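## Task

Lift the front cooling block (the one nearest the drawer handle) out of the drawer of cooler COLD and set it on deck slot D2, lying flat and seated within that slot's locators. Its 5 loose tubes must finish in the same bores they began in. The rear block must stay flat in its own place with every tube still in its bore, and plate P1 must remain on D1 just as it is. COLD must finish upright, barely rotated, and no more than a finger's width from its starting spot. Nothing counts as placed if only the robot is holding it there; at the end open the grippers and pull the hands away.

## Robot and tools

Setup. Two arms, left_arm and right_arm, each with a two-finger gripper. All poses use one scene frame: origin on the table top midway between the arms, +z up, +x pointing out across the table, left_arm on the +y side (the names are not image sides). Arm roots: left_arm at (-0.015, +0.299, 0) m, right_arm at (+0.028, -0.367, 0) m, both yawed only slightly. D1 is the deck slot beside COLD and D2 lies past D1. COLD is loose on the table and its open drawer rolls when pushed; the unused arm may be parked out of the way.

Gripper axes. Fingers extend along the gripper's own +z and close along its y axis. The reported hand position is the point between the finger pads, roughly 1 cm back from the tips.

The 14-number row. Every motion argument is one flat list of 14 numbers, each between -1 and 1: left_arm dx, dy, dz, rx, ry, rz, opening, then right_arm in the same order. The first six per arm are an offset, not a pose: they are expressed in that gripper's own axes and measured from the gripper's pose in the most recent result showing it (for a second call in the same reply, or before any result in the scene, from where the hand is when the call starts). A value of 1.0 equals 0.6 m of travel or 180 degrees; rx, ry, rz form a single rotation vector. Opening is absolute: +1 fully open (0.094 m), -1 shut. Zero offsets are not idle; they pull the hand back to its reference pose.

execute_actions(actions, pictures). actions holds at most one item. Empty list: just report the state. {"rows": [...], "steps": n}: 1 to 15 rows, n up to 15 (default 15), each step lasting 1/30 s; row k is applied on step k, the final row repeats, and every row is measured from the same reference pose, not from the row before. {"steps": n} alone: wait until n steps (max 300) have elapsed since the previous result, counting your reply time. pictures (boolean) toggles camera images.

move(target, speed). target is one 14-number row as above. Each hand follows a straight line to its target; both finish together, taking 0.5 to 10 s (cut off at 10 s). speed is the top path speed in m/s, 0.002 to 0.5, default 0.25; rotation is capped at twice that in rad/s. Openings are sent when the move begins. Paths ignore obstacles and the other arm, and hands may lag, stray or overshoot speed near full stretch. Faster contact hits harder, and a target set deeper past contact presses harder. The result adds a move: line giving the ending (done, off_target, moving, held, fault; an arm not named is done) and limits (paced = the pose sent was clipped; held = a safety check blocked some steps, after which the arm may jump faster), plus each hand's remaining distance.

wait(seconds): 0 to 10 s, nothing new sent. zoom_image(camera, region): camera is cam_high, cam_low, cam_left_wrist or cam_right_wrist; region [x0, y0, x1, y1] in pixels, at most 504 x 504. cam_high and cam_low are 672x504 fixed views (cam_high high above near x 1.41, cam_low near y 0.90); the wrist cameras are 504x504 fisheye. Calibration matrices are supplied but may be off by a couple of degrees and millimetres. read_manual(section) only returns licence text. finished_scene(scene) closes the current scene by number, cannot be undone, and reports success; replying with no tool call ends everything.

Reading results. The state line gives each hand's position (m) and quaternion wxyz; it gets less accurate at long reach. grip_measured is finger opening on the command scale (may be about 1 mm off, consistently); the last joint value is opening in metres. Hand target shows where the controller is driving each hand. A pose unreachable line names an arm whose command was altered or blocked; HELD marks steps not sent. FAULT stops an arm. MOTOR HOT appears at 85 C; at 100 C an OVER-TEMPERATURE FAULT drops that arm and its load, so do not hold loads longer than needed.

Motion behaviour. Each step the command is limited to 70 mm and 16 degrees from the measured pose; position wins over orientation when both cannot be met. After an action the hand only continues to its last clipped pose, so check and send the rest. Arms often end a centimetre or more low; to hold a hand still, send the correcting offset in a reply's first call and zeros afterwards, raising it if it keeps sagging. Moves of a few mm may do nothing. Repeating an offset against something solid does not push harder, but against something yielding it does. The simulation keeps running while you think.

Gripping. To hold, command an opening below grip_measured: about 0.03 below for a firm grip, less for a gentle one. Pad force tops out near 50 to 62 N (less on thin parts, spikes briefly on first touch). Parts may be tugged or nudged at random.

Avoid: letting the arms collide or press together, dropping or slamming the block, spilling tubes, shoving COLD or the drawer, disturbing P1, hard pushes, and anything leaving the table. Joint ranges (rad): waist -2.880 to 2.880, shoulder 0.000 to 3.142, elbow 0.000 to 3.019, wrist pitch -1.693 to 1.571, wrist yaw -1.571 to 1.571, wrist roll -2.094 to 2.094.

Each tool is called after ">>>" by a JSON object that holds its "op" and its "data".

## Session

>>> {"op": "execute_actions", "data": {"actions": []}}

Scene clock: 0.00 s of 6600.00 s.
left_arm: end_effector_position=(+0.2220, -0.2090, +0.3793) grip_measured=+1.000 end_effector_quat_wxyz=(+0.491, +0.728, +0.430, +0.210) | right_arm: end_effector_position=(+0.5493, -0.3053, +0.4705) grip_measured=+1.000 end_effector_quat_wxyz=(+0.689, -0.049, +0.722, +0.037)
Joint positions: left_arm=[-1.385  1.3    1.243 -0.489 -0.599  1.111  0.094] | right_arm=[ 0.001  1.063  1.032 -0.017 -0.005 -0.014  0.094]
Joint velocities: left_arm=[-0.015 -0.015 -0.007 -0.007  0.022 -0.022  0.   ] | right_arm=[-0.005  0.005  0.012  0.017  0.022 -0.007  0.   ]
Hand target (left_arm): +0.223, -0.212, +0.401; +0.508, +0.716, +0.432, +0.205
Hand target (right_arm): +0.551, -0.305, +0.483; +0.696, -0.049, +0.715, +0.038

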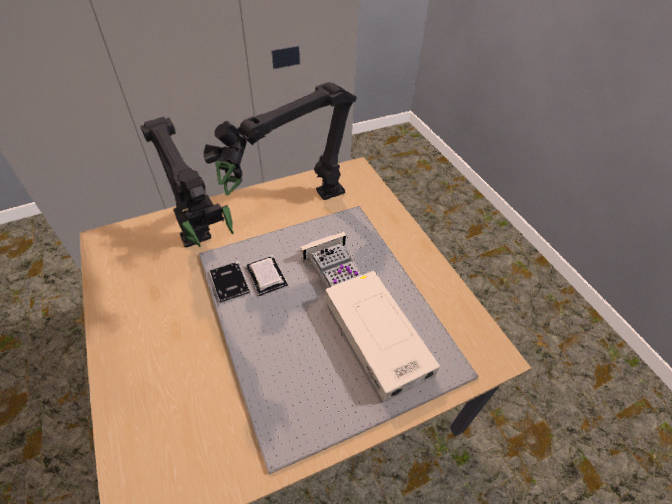

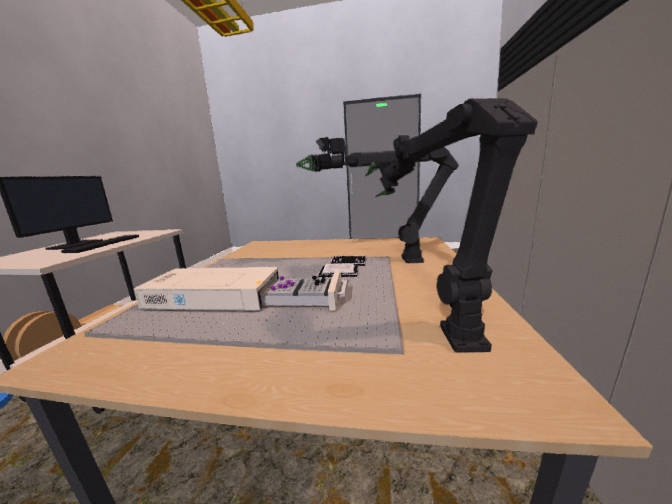

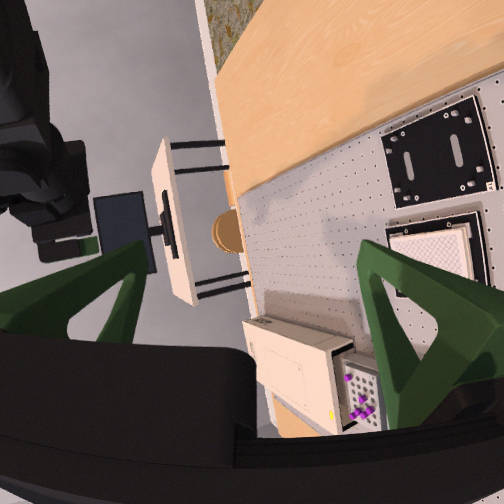

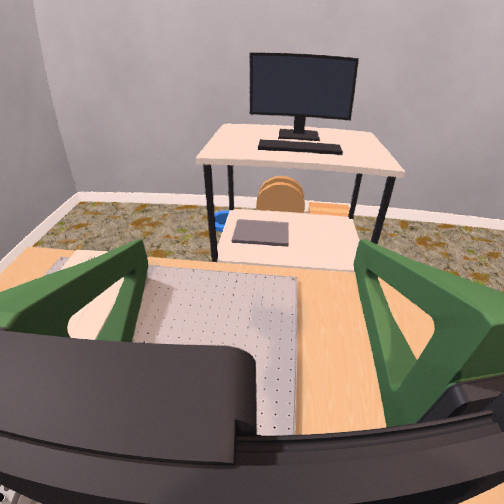

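>>> {"op": "zoom_image", "data": {"camera": "cam_high", "region": [190, 210, 390, 320]}}

>>> {"op": "zoom_image", "data": {"camera": "cam_low", "region": [240, 240, 380, 320]}}

Region (190, 210, 390, 320) of cam_high's 672x504 image, scaled by 2.520, with more detail than that image has; it fills the top 277 rows of this view, and the rest is white.

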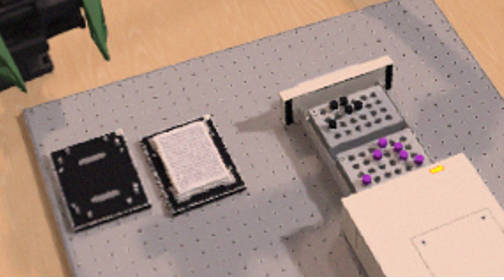

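Region (240, 240, 380, 320) of cam_low's 672x504 image, scaled by 3.600, with more detail than that image has; it fills the top 288 rows of this view, and the rest is white.

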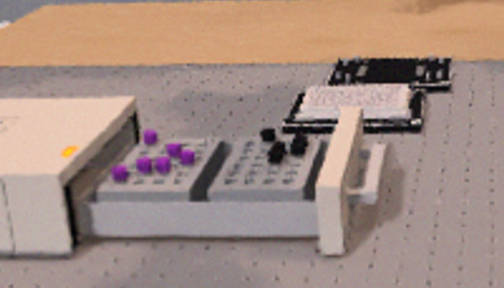

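>>> {"op": "move", "data": {"target": [0.936,-0.041,-0.495,-0.058,0.448,-0.215,1,0,0,0,0,0,0,1], "speed": 0.3}}

Scene clock: 24.97 s of 6600.00 s.
left_arm: end_effector_position=(+0.2960, +0.4152, +0.4144) grip_measured=+1.000 end_effector_quat_wxyz=(+0.193, +0.207, +0.821, +0.495) | right_arm: end_effector_position=(+0.5493, -0.3053, +0.4705) grip_measured=+1.000 end_effector_quat_wxyz=(+0.689, -0.049, +0.722, +0.037)
Joint positions: left_arm=[-0.12   0.768  1.022 -0.979 -0.856  0.856  0.094] | right_arm=[ 0.001  1.063  1.032 -0.017 -0.005 -0.014  0.094]
Joint velocities: left_arm=[-0.015 -0.015  0.027  0.007  0.051  0.022  0.   ] | right_arm=[-0.005 -0.005 -0.002 -0.002  0.022  0.081  0.   ]
Hand target (left_arm): +0.300, +0.414, +0.425; +0.207, +0.205, +0.816, +0.499
Hand target (right_arm): +0.549, -0.305, +0.470; +0.689, -0.049, +0.722, +0.037
Off the commanded pose (left_arm): 0.008 m, 1 deg.
Off the commanded pose (right_arm): 0.000 m, 0 deg.
After step 90, 18.80 s passed at rest.
move: done
camera_calibration (this result's frames):
cam_left_wrist: T_world_to_cam=[[-0.12796, -0.410327, -0.902916, 0.584101], [-0.989969, -0.00214136, 0.14127, 0.240135], [-0.0599003, 0.911936, -0.405937, -0.0671476], [0, 0, 0, 1]] pos_world=[0.308446, 0.301421, 0.466213]

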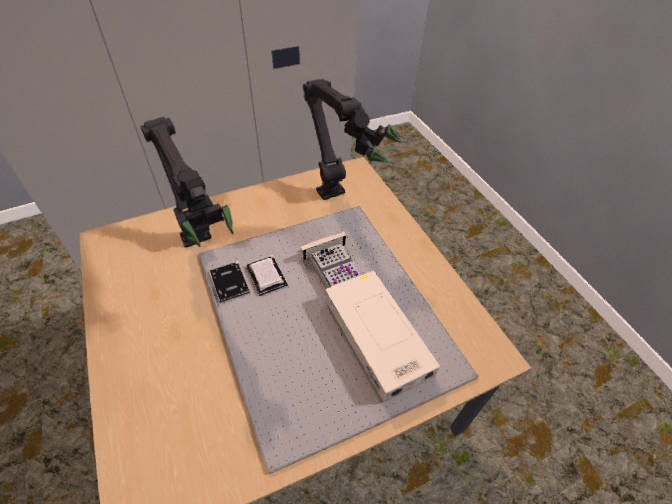

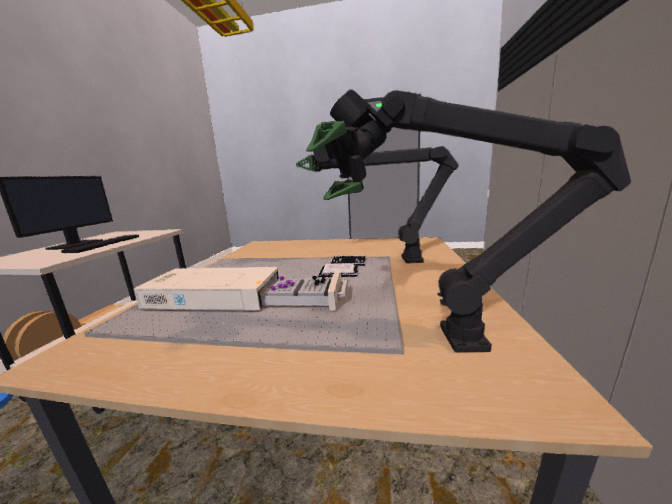

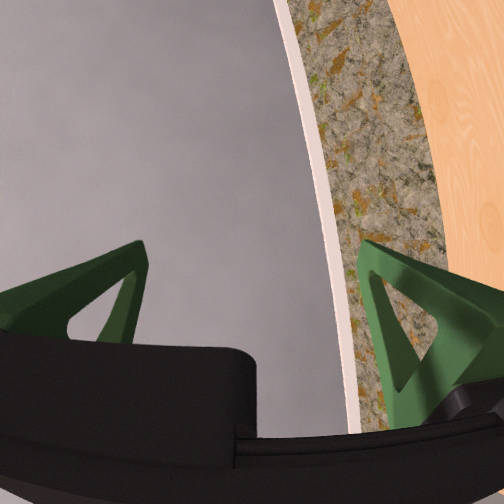

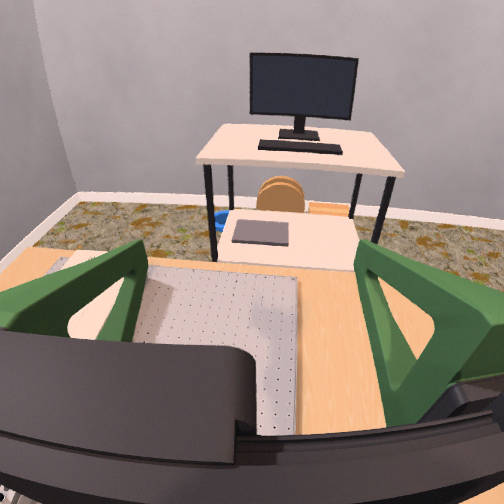

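>>> {"op": "move", "data": {"target": [0,0,0,0,0,0,1,0.468,0.04,-0.375,0.026,0.484,0.034,1], "speed": 0.3}}

Scene clock: 34.23 s of 6600.00 s.
left_arm: end_effector_position=(+0.2960, +0.4152, +0.4144) grip_measured=+1.000 end_effector_quat_wxyz=(+0.192, +0.208, +0.821, +0.496) | right_arm: end_effector_position=(+0.3141, -0.3148, +0.2048) grip_measured=+1.000 end_effector_quat_wxyz=(+0.010, -0.005, +1.000, +0.007)
Joint positions: left_arm=[-0.12   0.768  1.022 -0.979 -0.856  0.859  0.094] | right_arm=[ 0.06   1.088  0.965 -1.426 -0.011  0.165  0.094]
Joint velocities: left_arm=[-0.024  0.005 -0.007  0.012 -0.066 -0.022  0.   ] | right_arm=[-0.015  0.005 -0.002 -0.002 -0.066  0.022  0.   ]
Hand target (left_arm): +0.296, +0.415, +0.414; +0.193, +0.207, +0.821, +0.495
Hand target (right_arm): +0.310, -0.310, +0.201; -0.000, -0.005, +1.000, +0.008
Off the commanded pose (left_arm): 0.000 m, 0 deg.
Off the commanded pose (right_arm): 0.006 m, 1 deg.
After step 90, 3.30 s passed at rest.
move: done
camera_calibration (this result's frames):
cam_left_wrist: T_world_to_cam=[[-0.130527, -0.408719, -0.903278, 0.584343], [-0.989652, -0.00105477, 0.143485, 0.238672], [-0.0595978, 0.91266, -0.404352, -0.0681948], [0, 0, 0, 1]] pos_world=[0.308411, 0.301322, 0.466004]
cam_right_wrist: T_world_to_cam=[[0.0127159, -0.999908, -0.00468793, -0.31636], [-0.807206, -0.013032, 0.590125, 0.135831], [-0.590132, -0.00371986, -0.807298, 0.47542], [0, 0, 0, 1]] pos_world=[0.394227, -0.312792, 0.302166]

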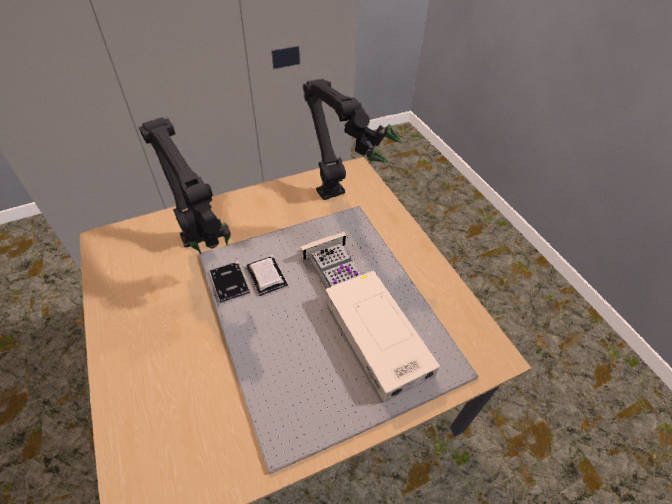

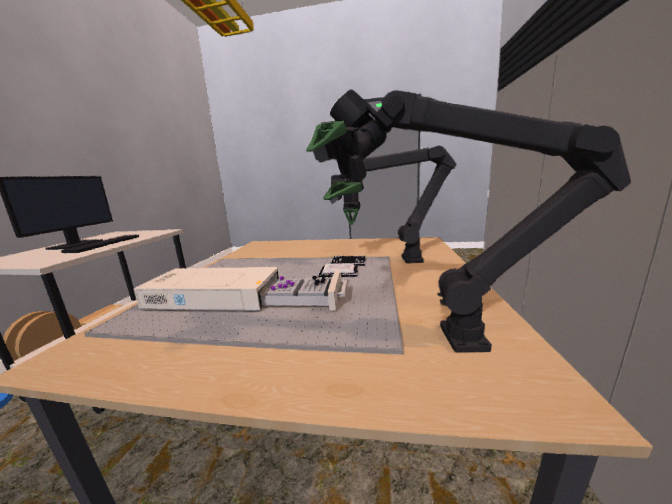

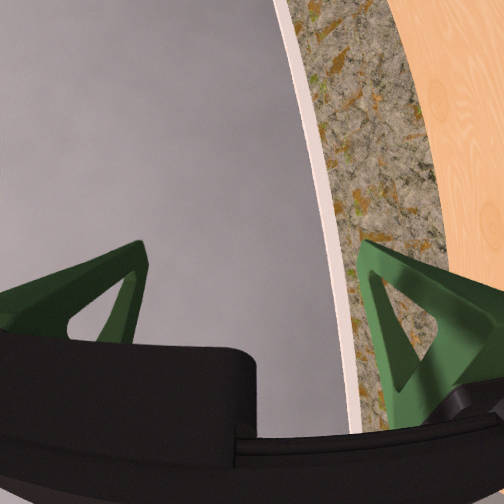

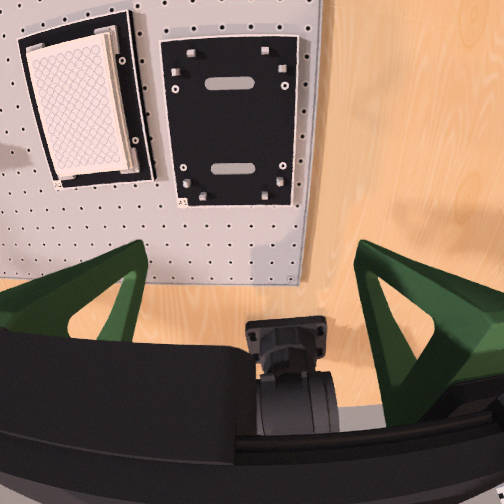

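>>> {"op": "move", "data": {"target": [0,0,0,0,0,0,1,-0.027,0.036,0.175,0,0.006,0,1], "speed": 0.2}}

Scene clock: 41.87 s of 6600.00 s.
left_arm: end_effector_position=(+0.2960, +0.4152, +0.4144) grip_measured=+1.000 end_effector_quat_wxyz=(+0.192, +0.208, +0.821, +0.496) | right_arm: end_effector_position=(+0.3338, -0.2976, +0.1027) grip_measured=+1.000 end_effector_quat_wxyz=(-0.002, -0.007, +1.000, +0.005)
Joint positions: left_arm=[-0.12   0.768  1.022 -0.979 -0.856  0.859  0.094] | right_arm=[ 0.103  1.253  0.813 -1.131 -0.011  0.205  0.094]
Joint velocities: left_arm=[-0.005  0.005 -0.037  0.002  0.066 -0.066  0.   ] | right_arm=[-0.005 -0.005  0.002 -0.007  0.007  0.066  0.   ]
Hand target (left_arm): +0.296, +0.415, +0.414; +0.192, +0.208, +0.821, +0.496
Hand target (right_arm): +0.334, -0.293, +0.101; +0.000, -0.005, +1.000, +0.006
Off the commanded pose (left_arm): 0.000 m, 0 deg.
Off the commanded pose (right_arm): 0.007 m, 0 deg.
After step 90, 3.67 s passed at rest.
move: done
camera_calibration (this result's frames):
cam_left_wrist: T_world_to_cam=[[-0.130527, -0.408719, -0.903278, 0.584343], [-0.989652, -0.00105477, 0.143485, 0.238672], [-0.0595978, 0.91266, -0.404352, -0.0681948], [0, 0, 0, 1]] pos_world=[0.308411, 0.301322, 0.466004]
cam_right_wrist: T_world_to_cam=[[0.0157053, -0.999876, -0.000778785, -0.30128], [-0.793187, -0.012933, 0.608841, 0.205607], [-0.608776, -0.00894432, -0.793292, 0.407881], [0, 0, 0, 1]] pos_world=[0.416125, -0.294935, 0.198152]

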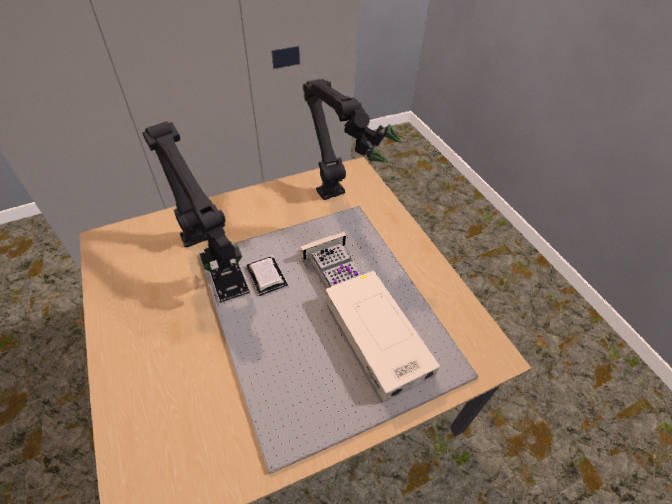

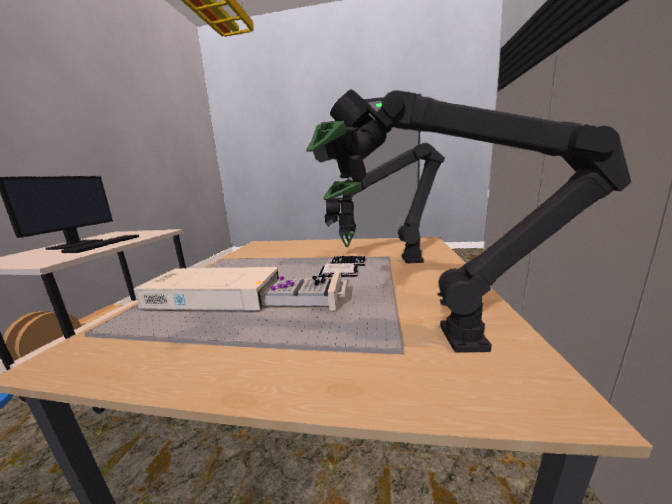

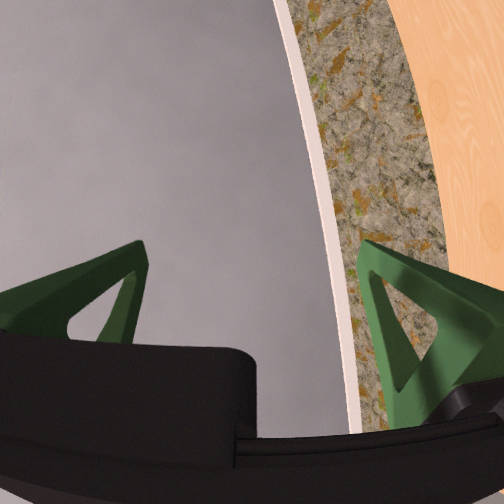

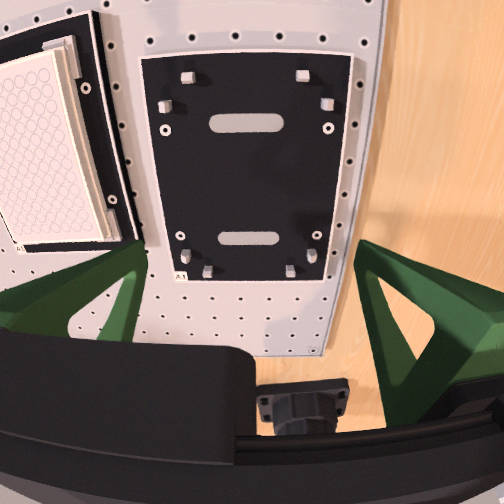

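>>> {"op": "move", "data": {"target": [0,0,0,0,0,0,1,-0.054,0.647,-0.17,0,0,-0.5,1], "speed": 0.3}}

Scene clock: 53.47 s of 6600.00 s.
left_arm: end_effector_position=(+0.2960, +0.4152, +0.4144) grip_measured=+1.000 end_effector_quat_wxyz=(+0.192, +0.208, +0.821, +0.496) | right_arm: end_effector_position=(+0.3618, +0.0730, +0.2039) grip_measured=+1.000 end_effector_quat_wxyz=(-0.008, -0.702, +0.712, -0.006)
Joint positions: left_arm=[-0.12   0.768  1.022 -0.979 -0.856  0.859  0.094] | right_arm=[ 0.81   1.805  1.717 -1.5    0.01  -0.631  0.094]
Joint velocities: left_arm=[-0.024  0.015  0.012 -0.012 -0.037  0.007  0.   ] | right_arm=[-0.015 -0.005 -0.002  0.002  0.051 -0.007  0.   ]
Hand target (left_arm): +0.296, +0.415, +0.414; +0.192, +0.208, +0.821, +0.496
Hand target (right_arm): +0.366, +0.086, +0.207; +0.001, +0.712, -0.702, +0.007
Off the commanded pose (left_arm): 0.000 m, 0 deg.
Off the commanded pose (right_arm): 0.018 m, 2 deg.
After step 90, 5.40 s passed at rest.
move: off_target (right_arm)
camera_calibration (this result's frames):
cam_left_wrist: T_world_to_cam=[[-0.130527, -0.408719, -0.903278, 0.584343], [-0.989652, -0.00105477, 0.143485, 0.238672], [-0.0595978, 0.91266, -0.404352, -0.0681948], [0, 0, 0, 1]] pos_world=[0.308411, 0.301322, 0.466004]
cam_right_wrist: T_world_to_cam=[[0.999901, -0.0117731, 0.00771951, -0.361116], [-0.0140206, -0.783203, 0.621608, -0.0572751], [-0.00127231, -0.621655, -0.78329, 0.331418], [0, 0, 0, 1]] pos_world=[0.360698, 0.156918, 0.297987]

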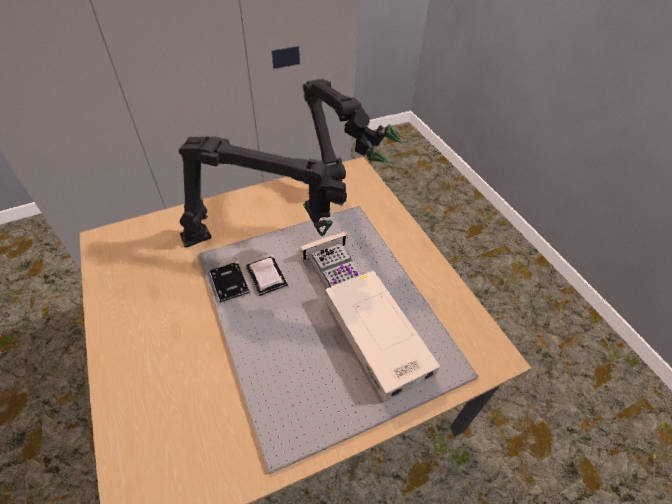

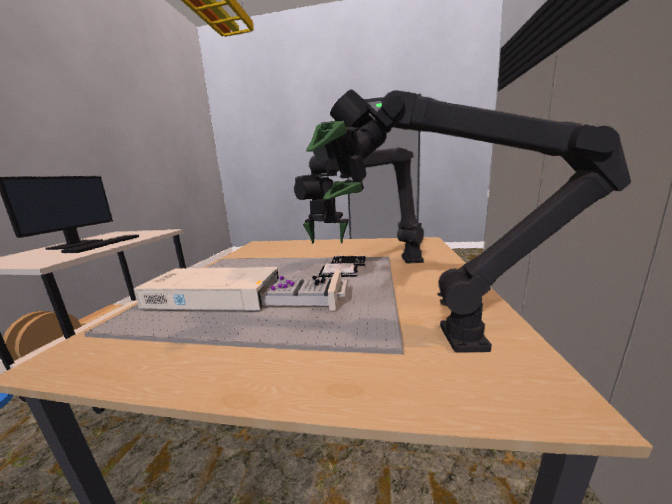

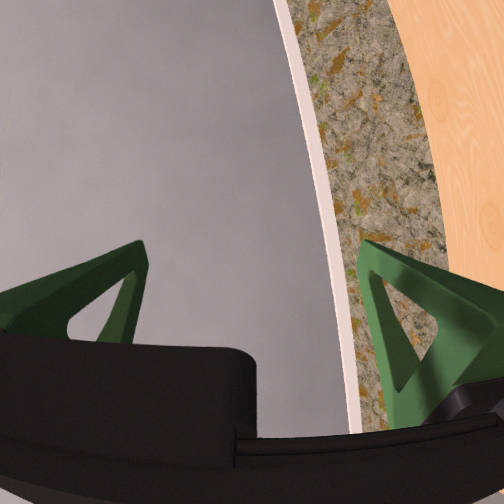

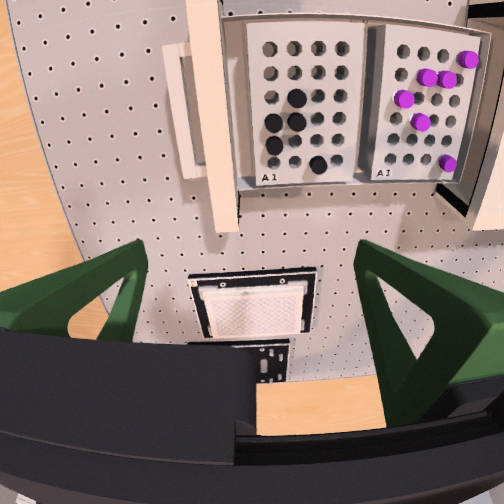

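>>> {"op": "move", "data": {"target": [0,0,0,0,0,0,1,-0.062,-0.073,0.107,0.001,-0.008,-0.019,1], "speed": 0.1}}

Scene clock: 63.40 s of 6600.00 s.
left_arm: end_effector_position=(+0.2960, +0.4152, +0.4144) grip_measured=+1.000 end_effector_quat_wxyz=(+0.192, +0.208, +0.821, +0.496) | right_arm: end_effector_position=(+0.3905, +0.0994, +0.1363) grip_measured=+1.000 end_effector_quat_wxyz=(+0.013, +0.722, -0.692, +0.002)
Joint positions: left_arm=[-0.12   0.768  1.022 -0.979 -0.856  0.859  0.094] | right_arm=[ 0.796  1.942  1.74  -1.394  0.001 -0.702  0.094]
Joint velocities: left_arm=[-0.005 -0.005 -0.022  0.012 -0.051  0.081  0.   ] | right_arm=[-0.005  0.005 -0.002  0.017  0.022  0.007  0.   ]
Hand target (left_arm): +0.296, +0.415, +0.414; +0.192, +0.208, +0.821, +0.496
Hand target (right_arm): +0.407, +0.108, +0.140; -0.003, +0.723, -0.691, -0.002
Off the commanded pose (left_arm): 0.000 m, 0 deg.
Off the commanded pose (right_arm): 0.018 m, 2 deg.
After step 90, 5.47 s passed at rest.
move: off_target (right_arm)
camera_calibration (this result's frames):
cam_left_wrist: T_world_to_cam=[[-0.130527, -0.408719, -0.903278, 0.584343], [-0.989652, -0.00105477, 0.143485, 0.238672], [-0.0595978, 0.91266, -0.404352, -0.0681948], [0, 0, 0, 1]] pos_world=[0.308411, 0.301322, 0.466004]
cam_right_wrist: T_world_to_cam=[[0.998977, 0.0448498, -0.00579755, -0.392408], [0.0387197, -0.78203, 0.622037, -0.0149154], [0.0233644, -0.621626, -0.782966, 0.285272], [0, 0, 0, 1]] pos_world=[0.385919, 0.183267, 0.230361]

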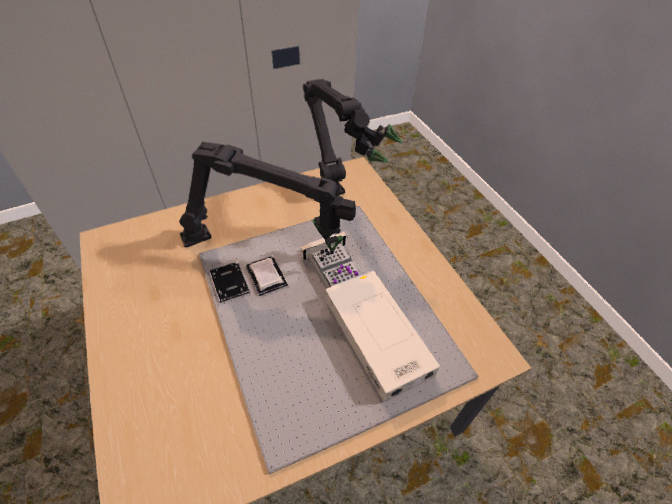

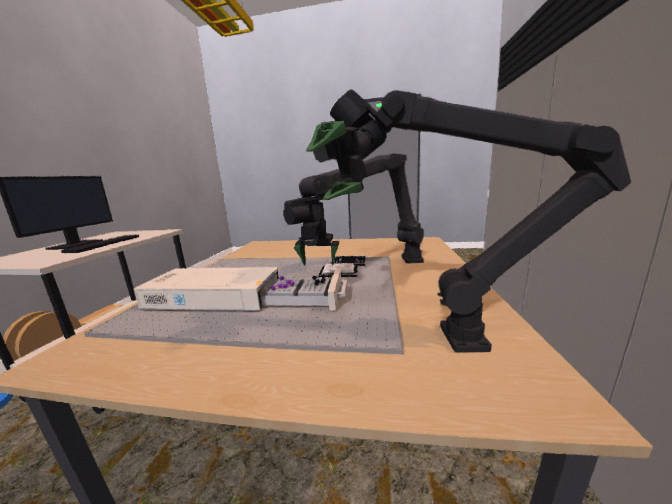

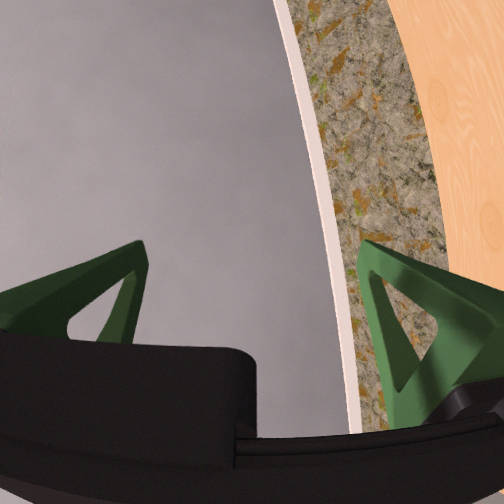

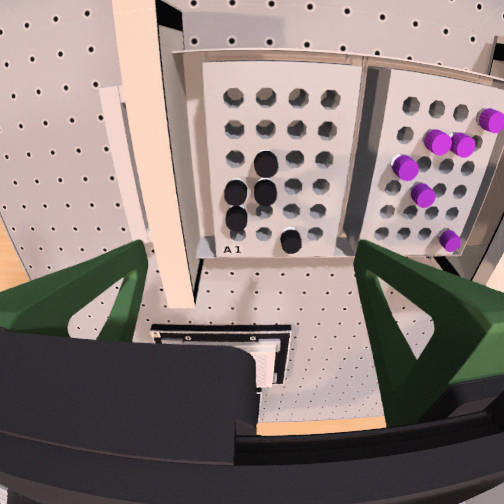

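>>> {"op": "move", "data": {"target": [0,0,0,0,0,0,1,-0.028,-0.052,-0.006,0.011,-0.014,0,1], "speed": 0.05}}

>>> {"op": "zoom_image", "data": {"camera": "cam_low", "region": [260, 230, 370, 320]}}

Scene clock: 71.70 s of 6600.00 s.
left_arm: end_effector_position=(+0.2960, +0.4152, +0.4144) grip_measured=+1.000 end_effector_quat_wxyz=(+0.192, +0.208, +0.821, +0.496) | right_arm: end_effector_position=(+0.4033, +0.1091, +0.1416) grip_measured=+1.000 end_effector_quat_wxyz=(-0.005, +0.722, -0.692, +0.000)
Joint positions: left_arm=[-0.12   0.768  1.022 -0.979 -0.856  0.859  0.094] | right_arm=[ 0.789  1.958  1.778 -1.381  0.001 -0.708  0.094]
Joint velocities: left_arm=[-0.015 -0.005 -0.002  0.002  0.007  0.022  0.   ] | right_arm=[-0.015  0.015 -0.002 -0.002  0.007 -0.022  0.   ]
Hand target (left_arm): +0.296, +0.415, +0.414; +0.192, +0.208, +0.821, +0.496
Hand target (right_arm): +0.421, +0.117, +0.139; -0.015, +0.722, -0.692, -0.002
Off the commanded pose (left_arm): 0.000 m, 0 deg.
Off the commanded pose (right_arm): 0.020 m, 1 deg.
After step 90, 4.13 s passed at rest.
move: off_target (right_arm)
camera_calibration (this result's frames):
cam_left_wrist: T_world_to_cam=[[-0.130527, -0.408719, -0.903278, 0.584343], [-0.989652, -0.00105477, 0.143485, 0.238672], [-0.0595978, 0.91266, -0.404352, -0.0681948], [0, 0, 0, 1]] pos_world=[0.308411, 0.301322, 0.466004]
cam_right_wrist: T_world_to_cam=[[0.998899, 0.0435424, 0.0174522, -0.408641], [0.0243552, -0.799359, 0.60036, -0.00039763], [0.0400917, -0.599274, -0.799539, 0.288249], [0, 0, 0, 1]] pos_world=[0.396645, 0.190216, 0.237837]

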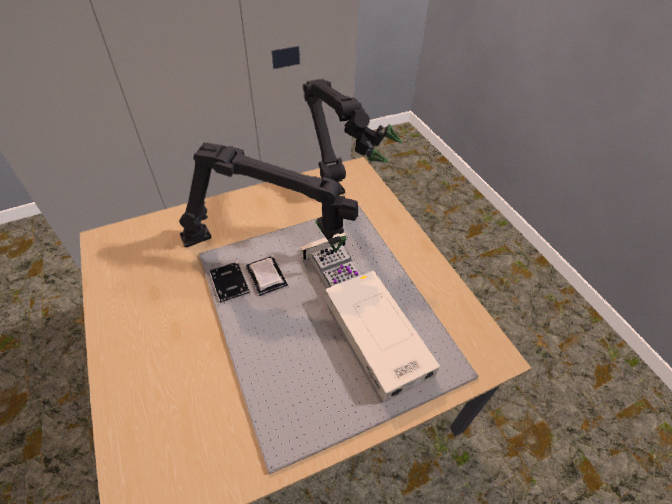

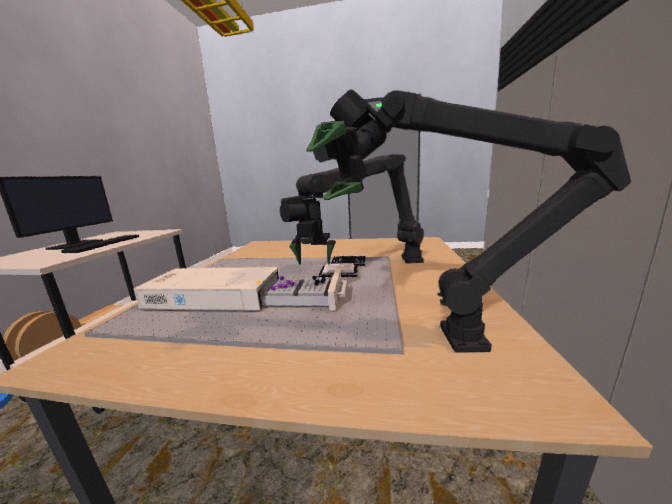

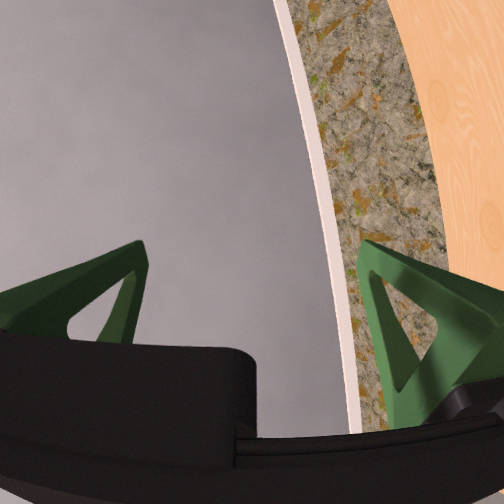

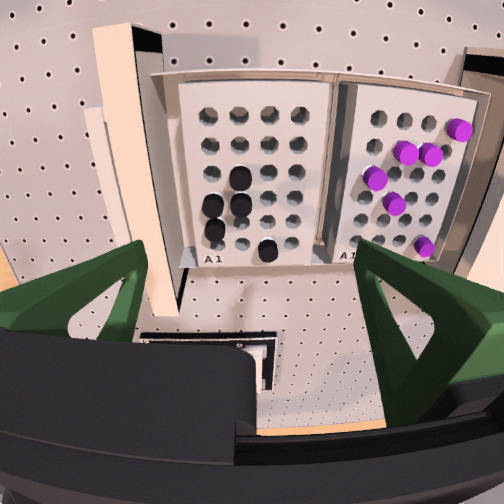

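Region (260, 230, 370, 320) of cam_low's 672x504 image, scaled by 4.582, with more detail than that image has; it fills the top 412 rows of this view, and the rest is white.

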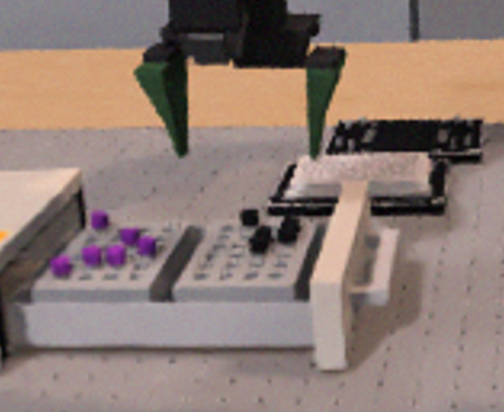

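>>> {"op": "execute_actions", "data": {"actions": [{"rows":[[0,0,0,0,0,0,1,-0.013,-0.033,0.01,0.003,-0.003,0,1],[0,0,0,0,0,0,1,-0.013,-0.033,0.016,0.003,-0.003,0,1],[0,0,0,0,0,0,1,-0.013,-0.033,0.022,0.003,-0.003,0,1],[0,0,0,0,0,0,1,-0.013,-0.033,0.028,0.003,-0.003,0,1],[0,0,0,0,0,0,1,-0.013,-0.033,0.034,0.003,-0.003,0,1],[0,0,0,0,0,0,1,-0.013,-0.033,0.04,0.003,-0.003,0,1],[0,0,0,0,0,0,1,-0.013,-0.033,0.046,0.003,-0.003,0,1],[0,0,0,0,0,0,1,-0.013,-0.033,0.052,0.003,-0.003,0,1],[0,0,0,0,0,0,1,-0.013,-0.033,0.058,0.003,-0.003,0,1],[0,0,0,0,0,0,1,-0.013,-0.033,0.064,0.003,-0.003,0,1],[0,0,0,0,0,0,1,-0.013,-0.033,0.07,0.003,-0.003,0,1],[0,0,0,0,0,0,1,-0.013,-0.033,0.075,0.003,-0.003,0,1]],"steps":15}], "pictures": false}}

>>> {"op": "wait", "data": {"seconds": 0.5}}

Scene clock: 80.33 s of 6600.00 s.
left_arm: end_effector_position=(+0.2960, +0.4152, +0.4144) grip_measured=+1.000 end_effector_quat_wxyz=(+0.192, +0.208, +0.821, +0.496) | right_arm: end_effector_position=(+0.4156, +0.1247, +0.1205) grip_measured=+1.000 end_effector_quat_wxyz=(-0.027, +0.721, -0.692, -0.002)
Joint positions: left_arm=[-0.12   0.768  1.022 -0.979 -0.856  0.859  0.094] | right_arm=[ 0.789  1.995  1.78  -1.302  0.001 -0.708  0.094]
Joint velocities: left_arm=[-0.015  0.015  0.022  0.002  0.007 -0.007  0.   ] | right_arm=[-0.015  0.063 -0.012  0.017 -0.037 -0.022  0.   ]
Hand target (left_arm): +0.296, +0.415, +0.414; +0.192, +0.208, +0.821, +0.496
Hand target (right_arm): +0.423, +0.118, +0.098; -0.012, +0.721, -0.692, -0.000
Off the commanded pose (left_arm): 0.000 m, 0 deg.
Off the commanded pose (right_arm): 0.026 m, 2 deg.
Steps of this call (steps 1 to 90: nothing new was sent; then 5.13 s passed at rest; steps 91 to 105: all 15 steps of this action). Readings (end_effector_position):
91: left_arm (+0.2960, +0.4152, +0.4144) | right_arm (+0.4033, +0.1092, +0.1415)
92: left_arm (+0.2960, +0.4152, +0.4144) | right_arm (+0.4037, +0.1096, +0.1413)
94: left_arm (+0.2960, +0.4152, +0.4144) | right_arm (+0.4048, +0.1110, +0.1397)
98: left_arm (+0.2960, +0.4152, +0.4144) | right_arm (+0.4091, +0.1165, +0.1336)
105: the state above

Scene clock: 80.83 s of 6600.00 s.
left_arm: end_effector_position=(+0.2960, +0.4152, +0.4144) grip_measured=+1.000 end_effector_quat_wxyz=(+0.192, +0.208, +0.821, +0.496) | right_arm: end_effector_position=(+0.4158, +0.1251, +0.1176) grip_measured=+1.000 end_effector_quat_wxyz=(-0.025, +0.721, -0.692, -0.002)
Joint positions: left_arm=[-0.12   0.768  1.022 -0.979 -0.856  0.859  0.094] | right_arm=[ 0.789  2.     1.78  -1.3    0.001 -0.708  0.094]
Joint velocities: left_arm=[-0.005 -0.005 -0.007 -0.002 -0.022  0.037  0.   ] | right_arm=[-0.015 -0.005  0.002  0.017 -0.037 -0.022  0.   ]
Hand target (left_arm): +0.296, +0.415, +0.414; +0.192, +0.208, +0.821, +0.496
Hand target (right_arm): +0.423, +0.118, +0.098; -0.012, +0.721, -0.692, -0.000
Off the commanded pose (left_arm): 0.000 m, 0 deg.
Off the commanded pose (right_arm): 0.023 m, 2 deg.
Steps of this call (steps 1 to 15: nothing new was sent). Readings (end_effector_position):
1: left_arm (+0.2960, +0.4152, +0.4144) | right_arm (+0.4157, +0.1249, +0.1192)
2: left_arm (+0.2960, +0.4152, +0.4144) | right_arm (+0.4158, +0.1250, +0.1183)
4: left_arm (+0.2960, +0.4152, +0.4144) | right_arm (+0.4158, +0.1250, +0.1176)
8: left_arm (+0.2960, +0.4152, +0.4144) | right_arm (+0.4158, +0.1251, +0.1176)
15: the state above
camera_calibration (this result's frames):
cam_left_wrist: T_world_to_cam=[[-0.130527, -0.408719, -0.903278, 0.584343], [-0.989652, -0.00105477, 0.143485, 0.238672], [-0.0595978, 0.91266, -0.404352, -0.0681948], [0, 0, 0, 1]] pos_world=[0.308411, 0.301322, 0.466004]
cam_right_wrist: T_world_to_cam=[[0.998145, 0.0425821, 0.0435237, -0.424094], [0.00980532, -0.817875, 0.575312, 0.0377856], [0.0600949, -0.573818, -0.816775, 0.268666], [0, 0, 0, 1]] pos_world=[0.406791, 0.203128, 0.216159]

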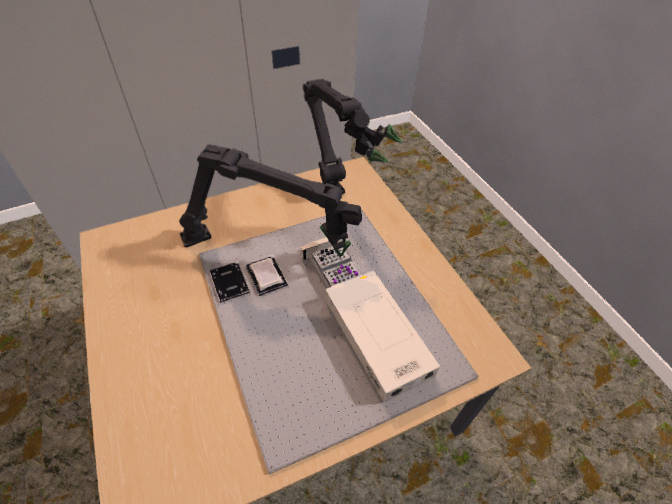

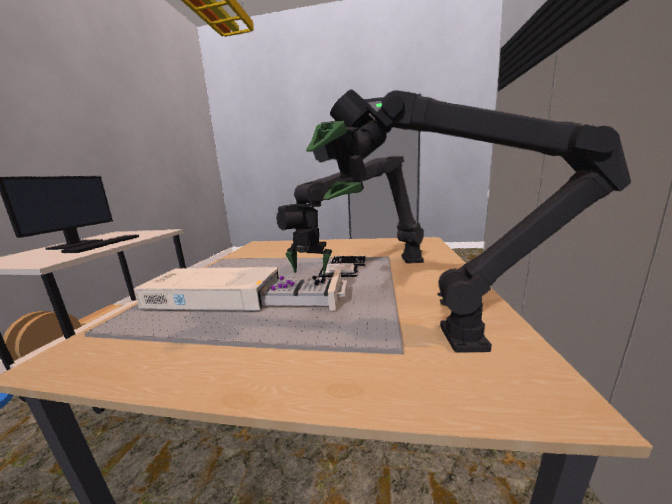

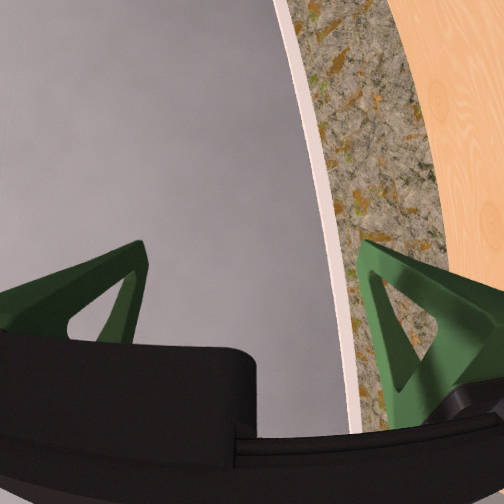

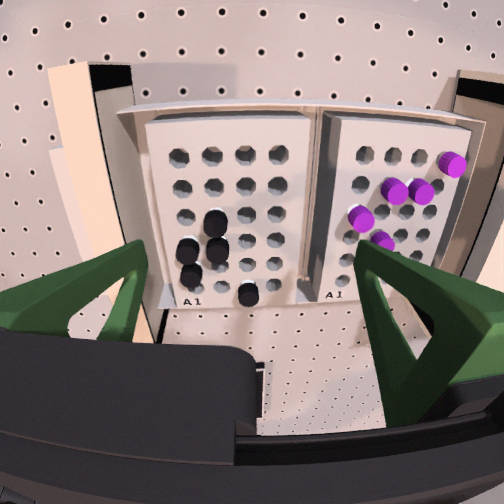

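>>> {"op": "move", "data": {"target": [0,0,0,0,0,0,1,0.025,0.0213,0.083,-0.0166,0.0194,0,1], "speed": 0.04}}

Scene clock: 94.83 s of 6600.00 s.
left_arm: end_effector_position=(+0.2960, +0.4152, +0.4144) grip_measured=+1.000 end_effector_quat_wxyz=(+0.192, +0.208, +0.821, +0.496) | right_arm: end_effector_position=(+0.4066, +0.1133, +0.0884) grip_measured=+1.000 end_effector_quat_wxyz=(+0.000, +0.722, -0.692, +0.001)
Joint positions: left_arm=[-0.12   0.768  1.022 -0.979 -0.856  0.859  0.094] | right_arm=[ 0.789  2.014  1.724 -1.281  0.001 -0.708  0.094]
Joint velocities: left_arm=[-0.015 -0.005 -0.017 -0.002  0.051 -0.022  0.   ] | right_arm=[-0.005 -0.005  0.007 -0.012 -0.022  0.037  0.   ]
Hand target (left_arm): +0.296, +0.415, +0.414; +0.192, +0.208, +0.821, +0.496
Hand target (right_arm): +0.405, +0.112, +0.067; +0.015, +0.721, -0.692, +0.002
Off the commanded pose (left_arm): 0.000 m, 0 deg.
Off the commanded pose (right_arm): 0.022 m, 2 deg.
After step 90, 9.27 s passed at rest.
move: off_target (right_arm)
camera_calibration (this result's frames):
cam_left_wrist: T_world_to_cam=[[-0.130527, -0.408719, -0.903278, 0.584343], [-0.989652, -0.00105477, 0.143485, 0.238672], [-0.0595978, 0.91266, -0.404352, -0.0681948], [0, 0, 0, 1]] pos_world=[0.308411, 0.301322, 0.466004]
cam_right_wrist: T_world_to_cam=[[0.998994, 0.0436629, 0.0102448, -0.410614], [0.028482, -0.794107, 0.60711, 0.0319154], [0.0346436, -0.606207, -0.794552, 0.250714], [0, 0, 0, 1]] pos_world=[0.400607, 0.195257, 0.184035]

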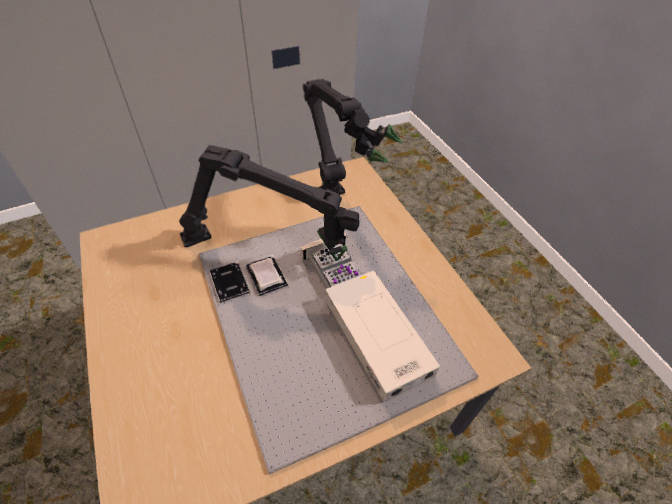

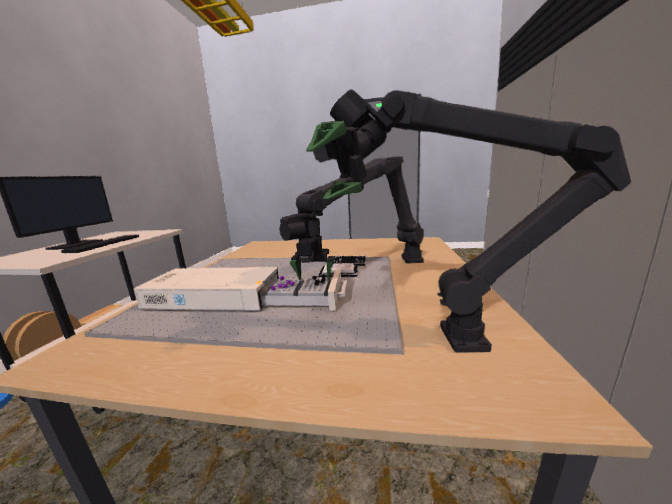

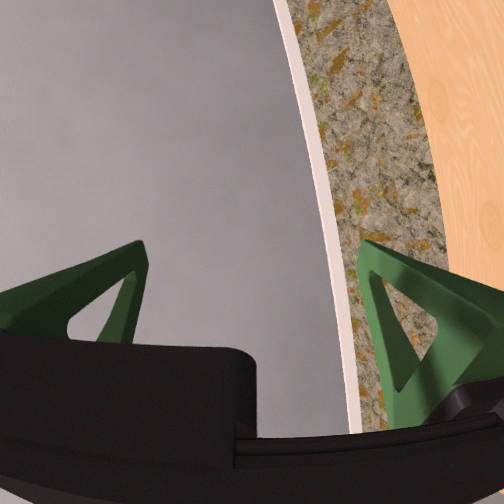

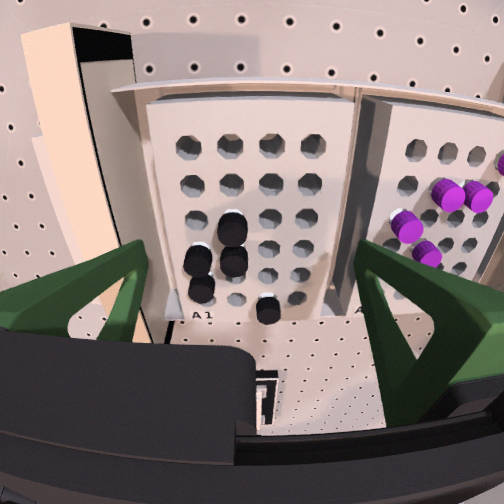

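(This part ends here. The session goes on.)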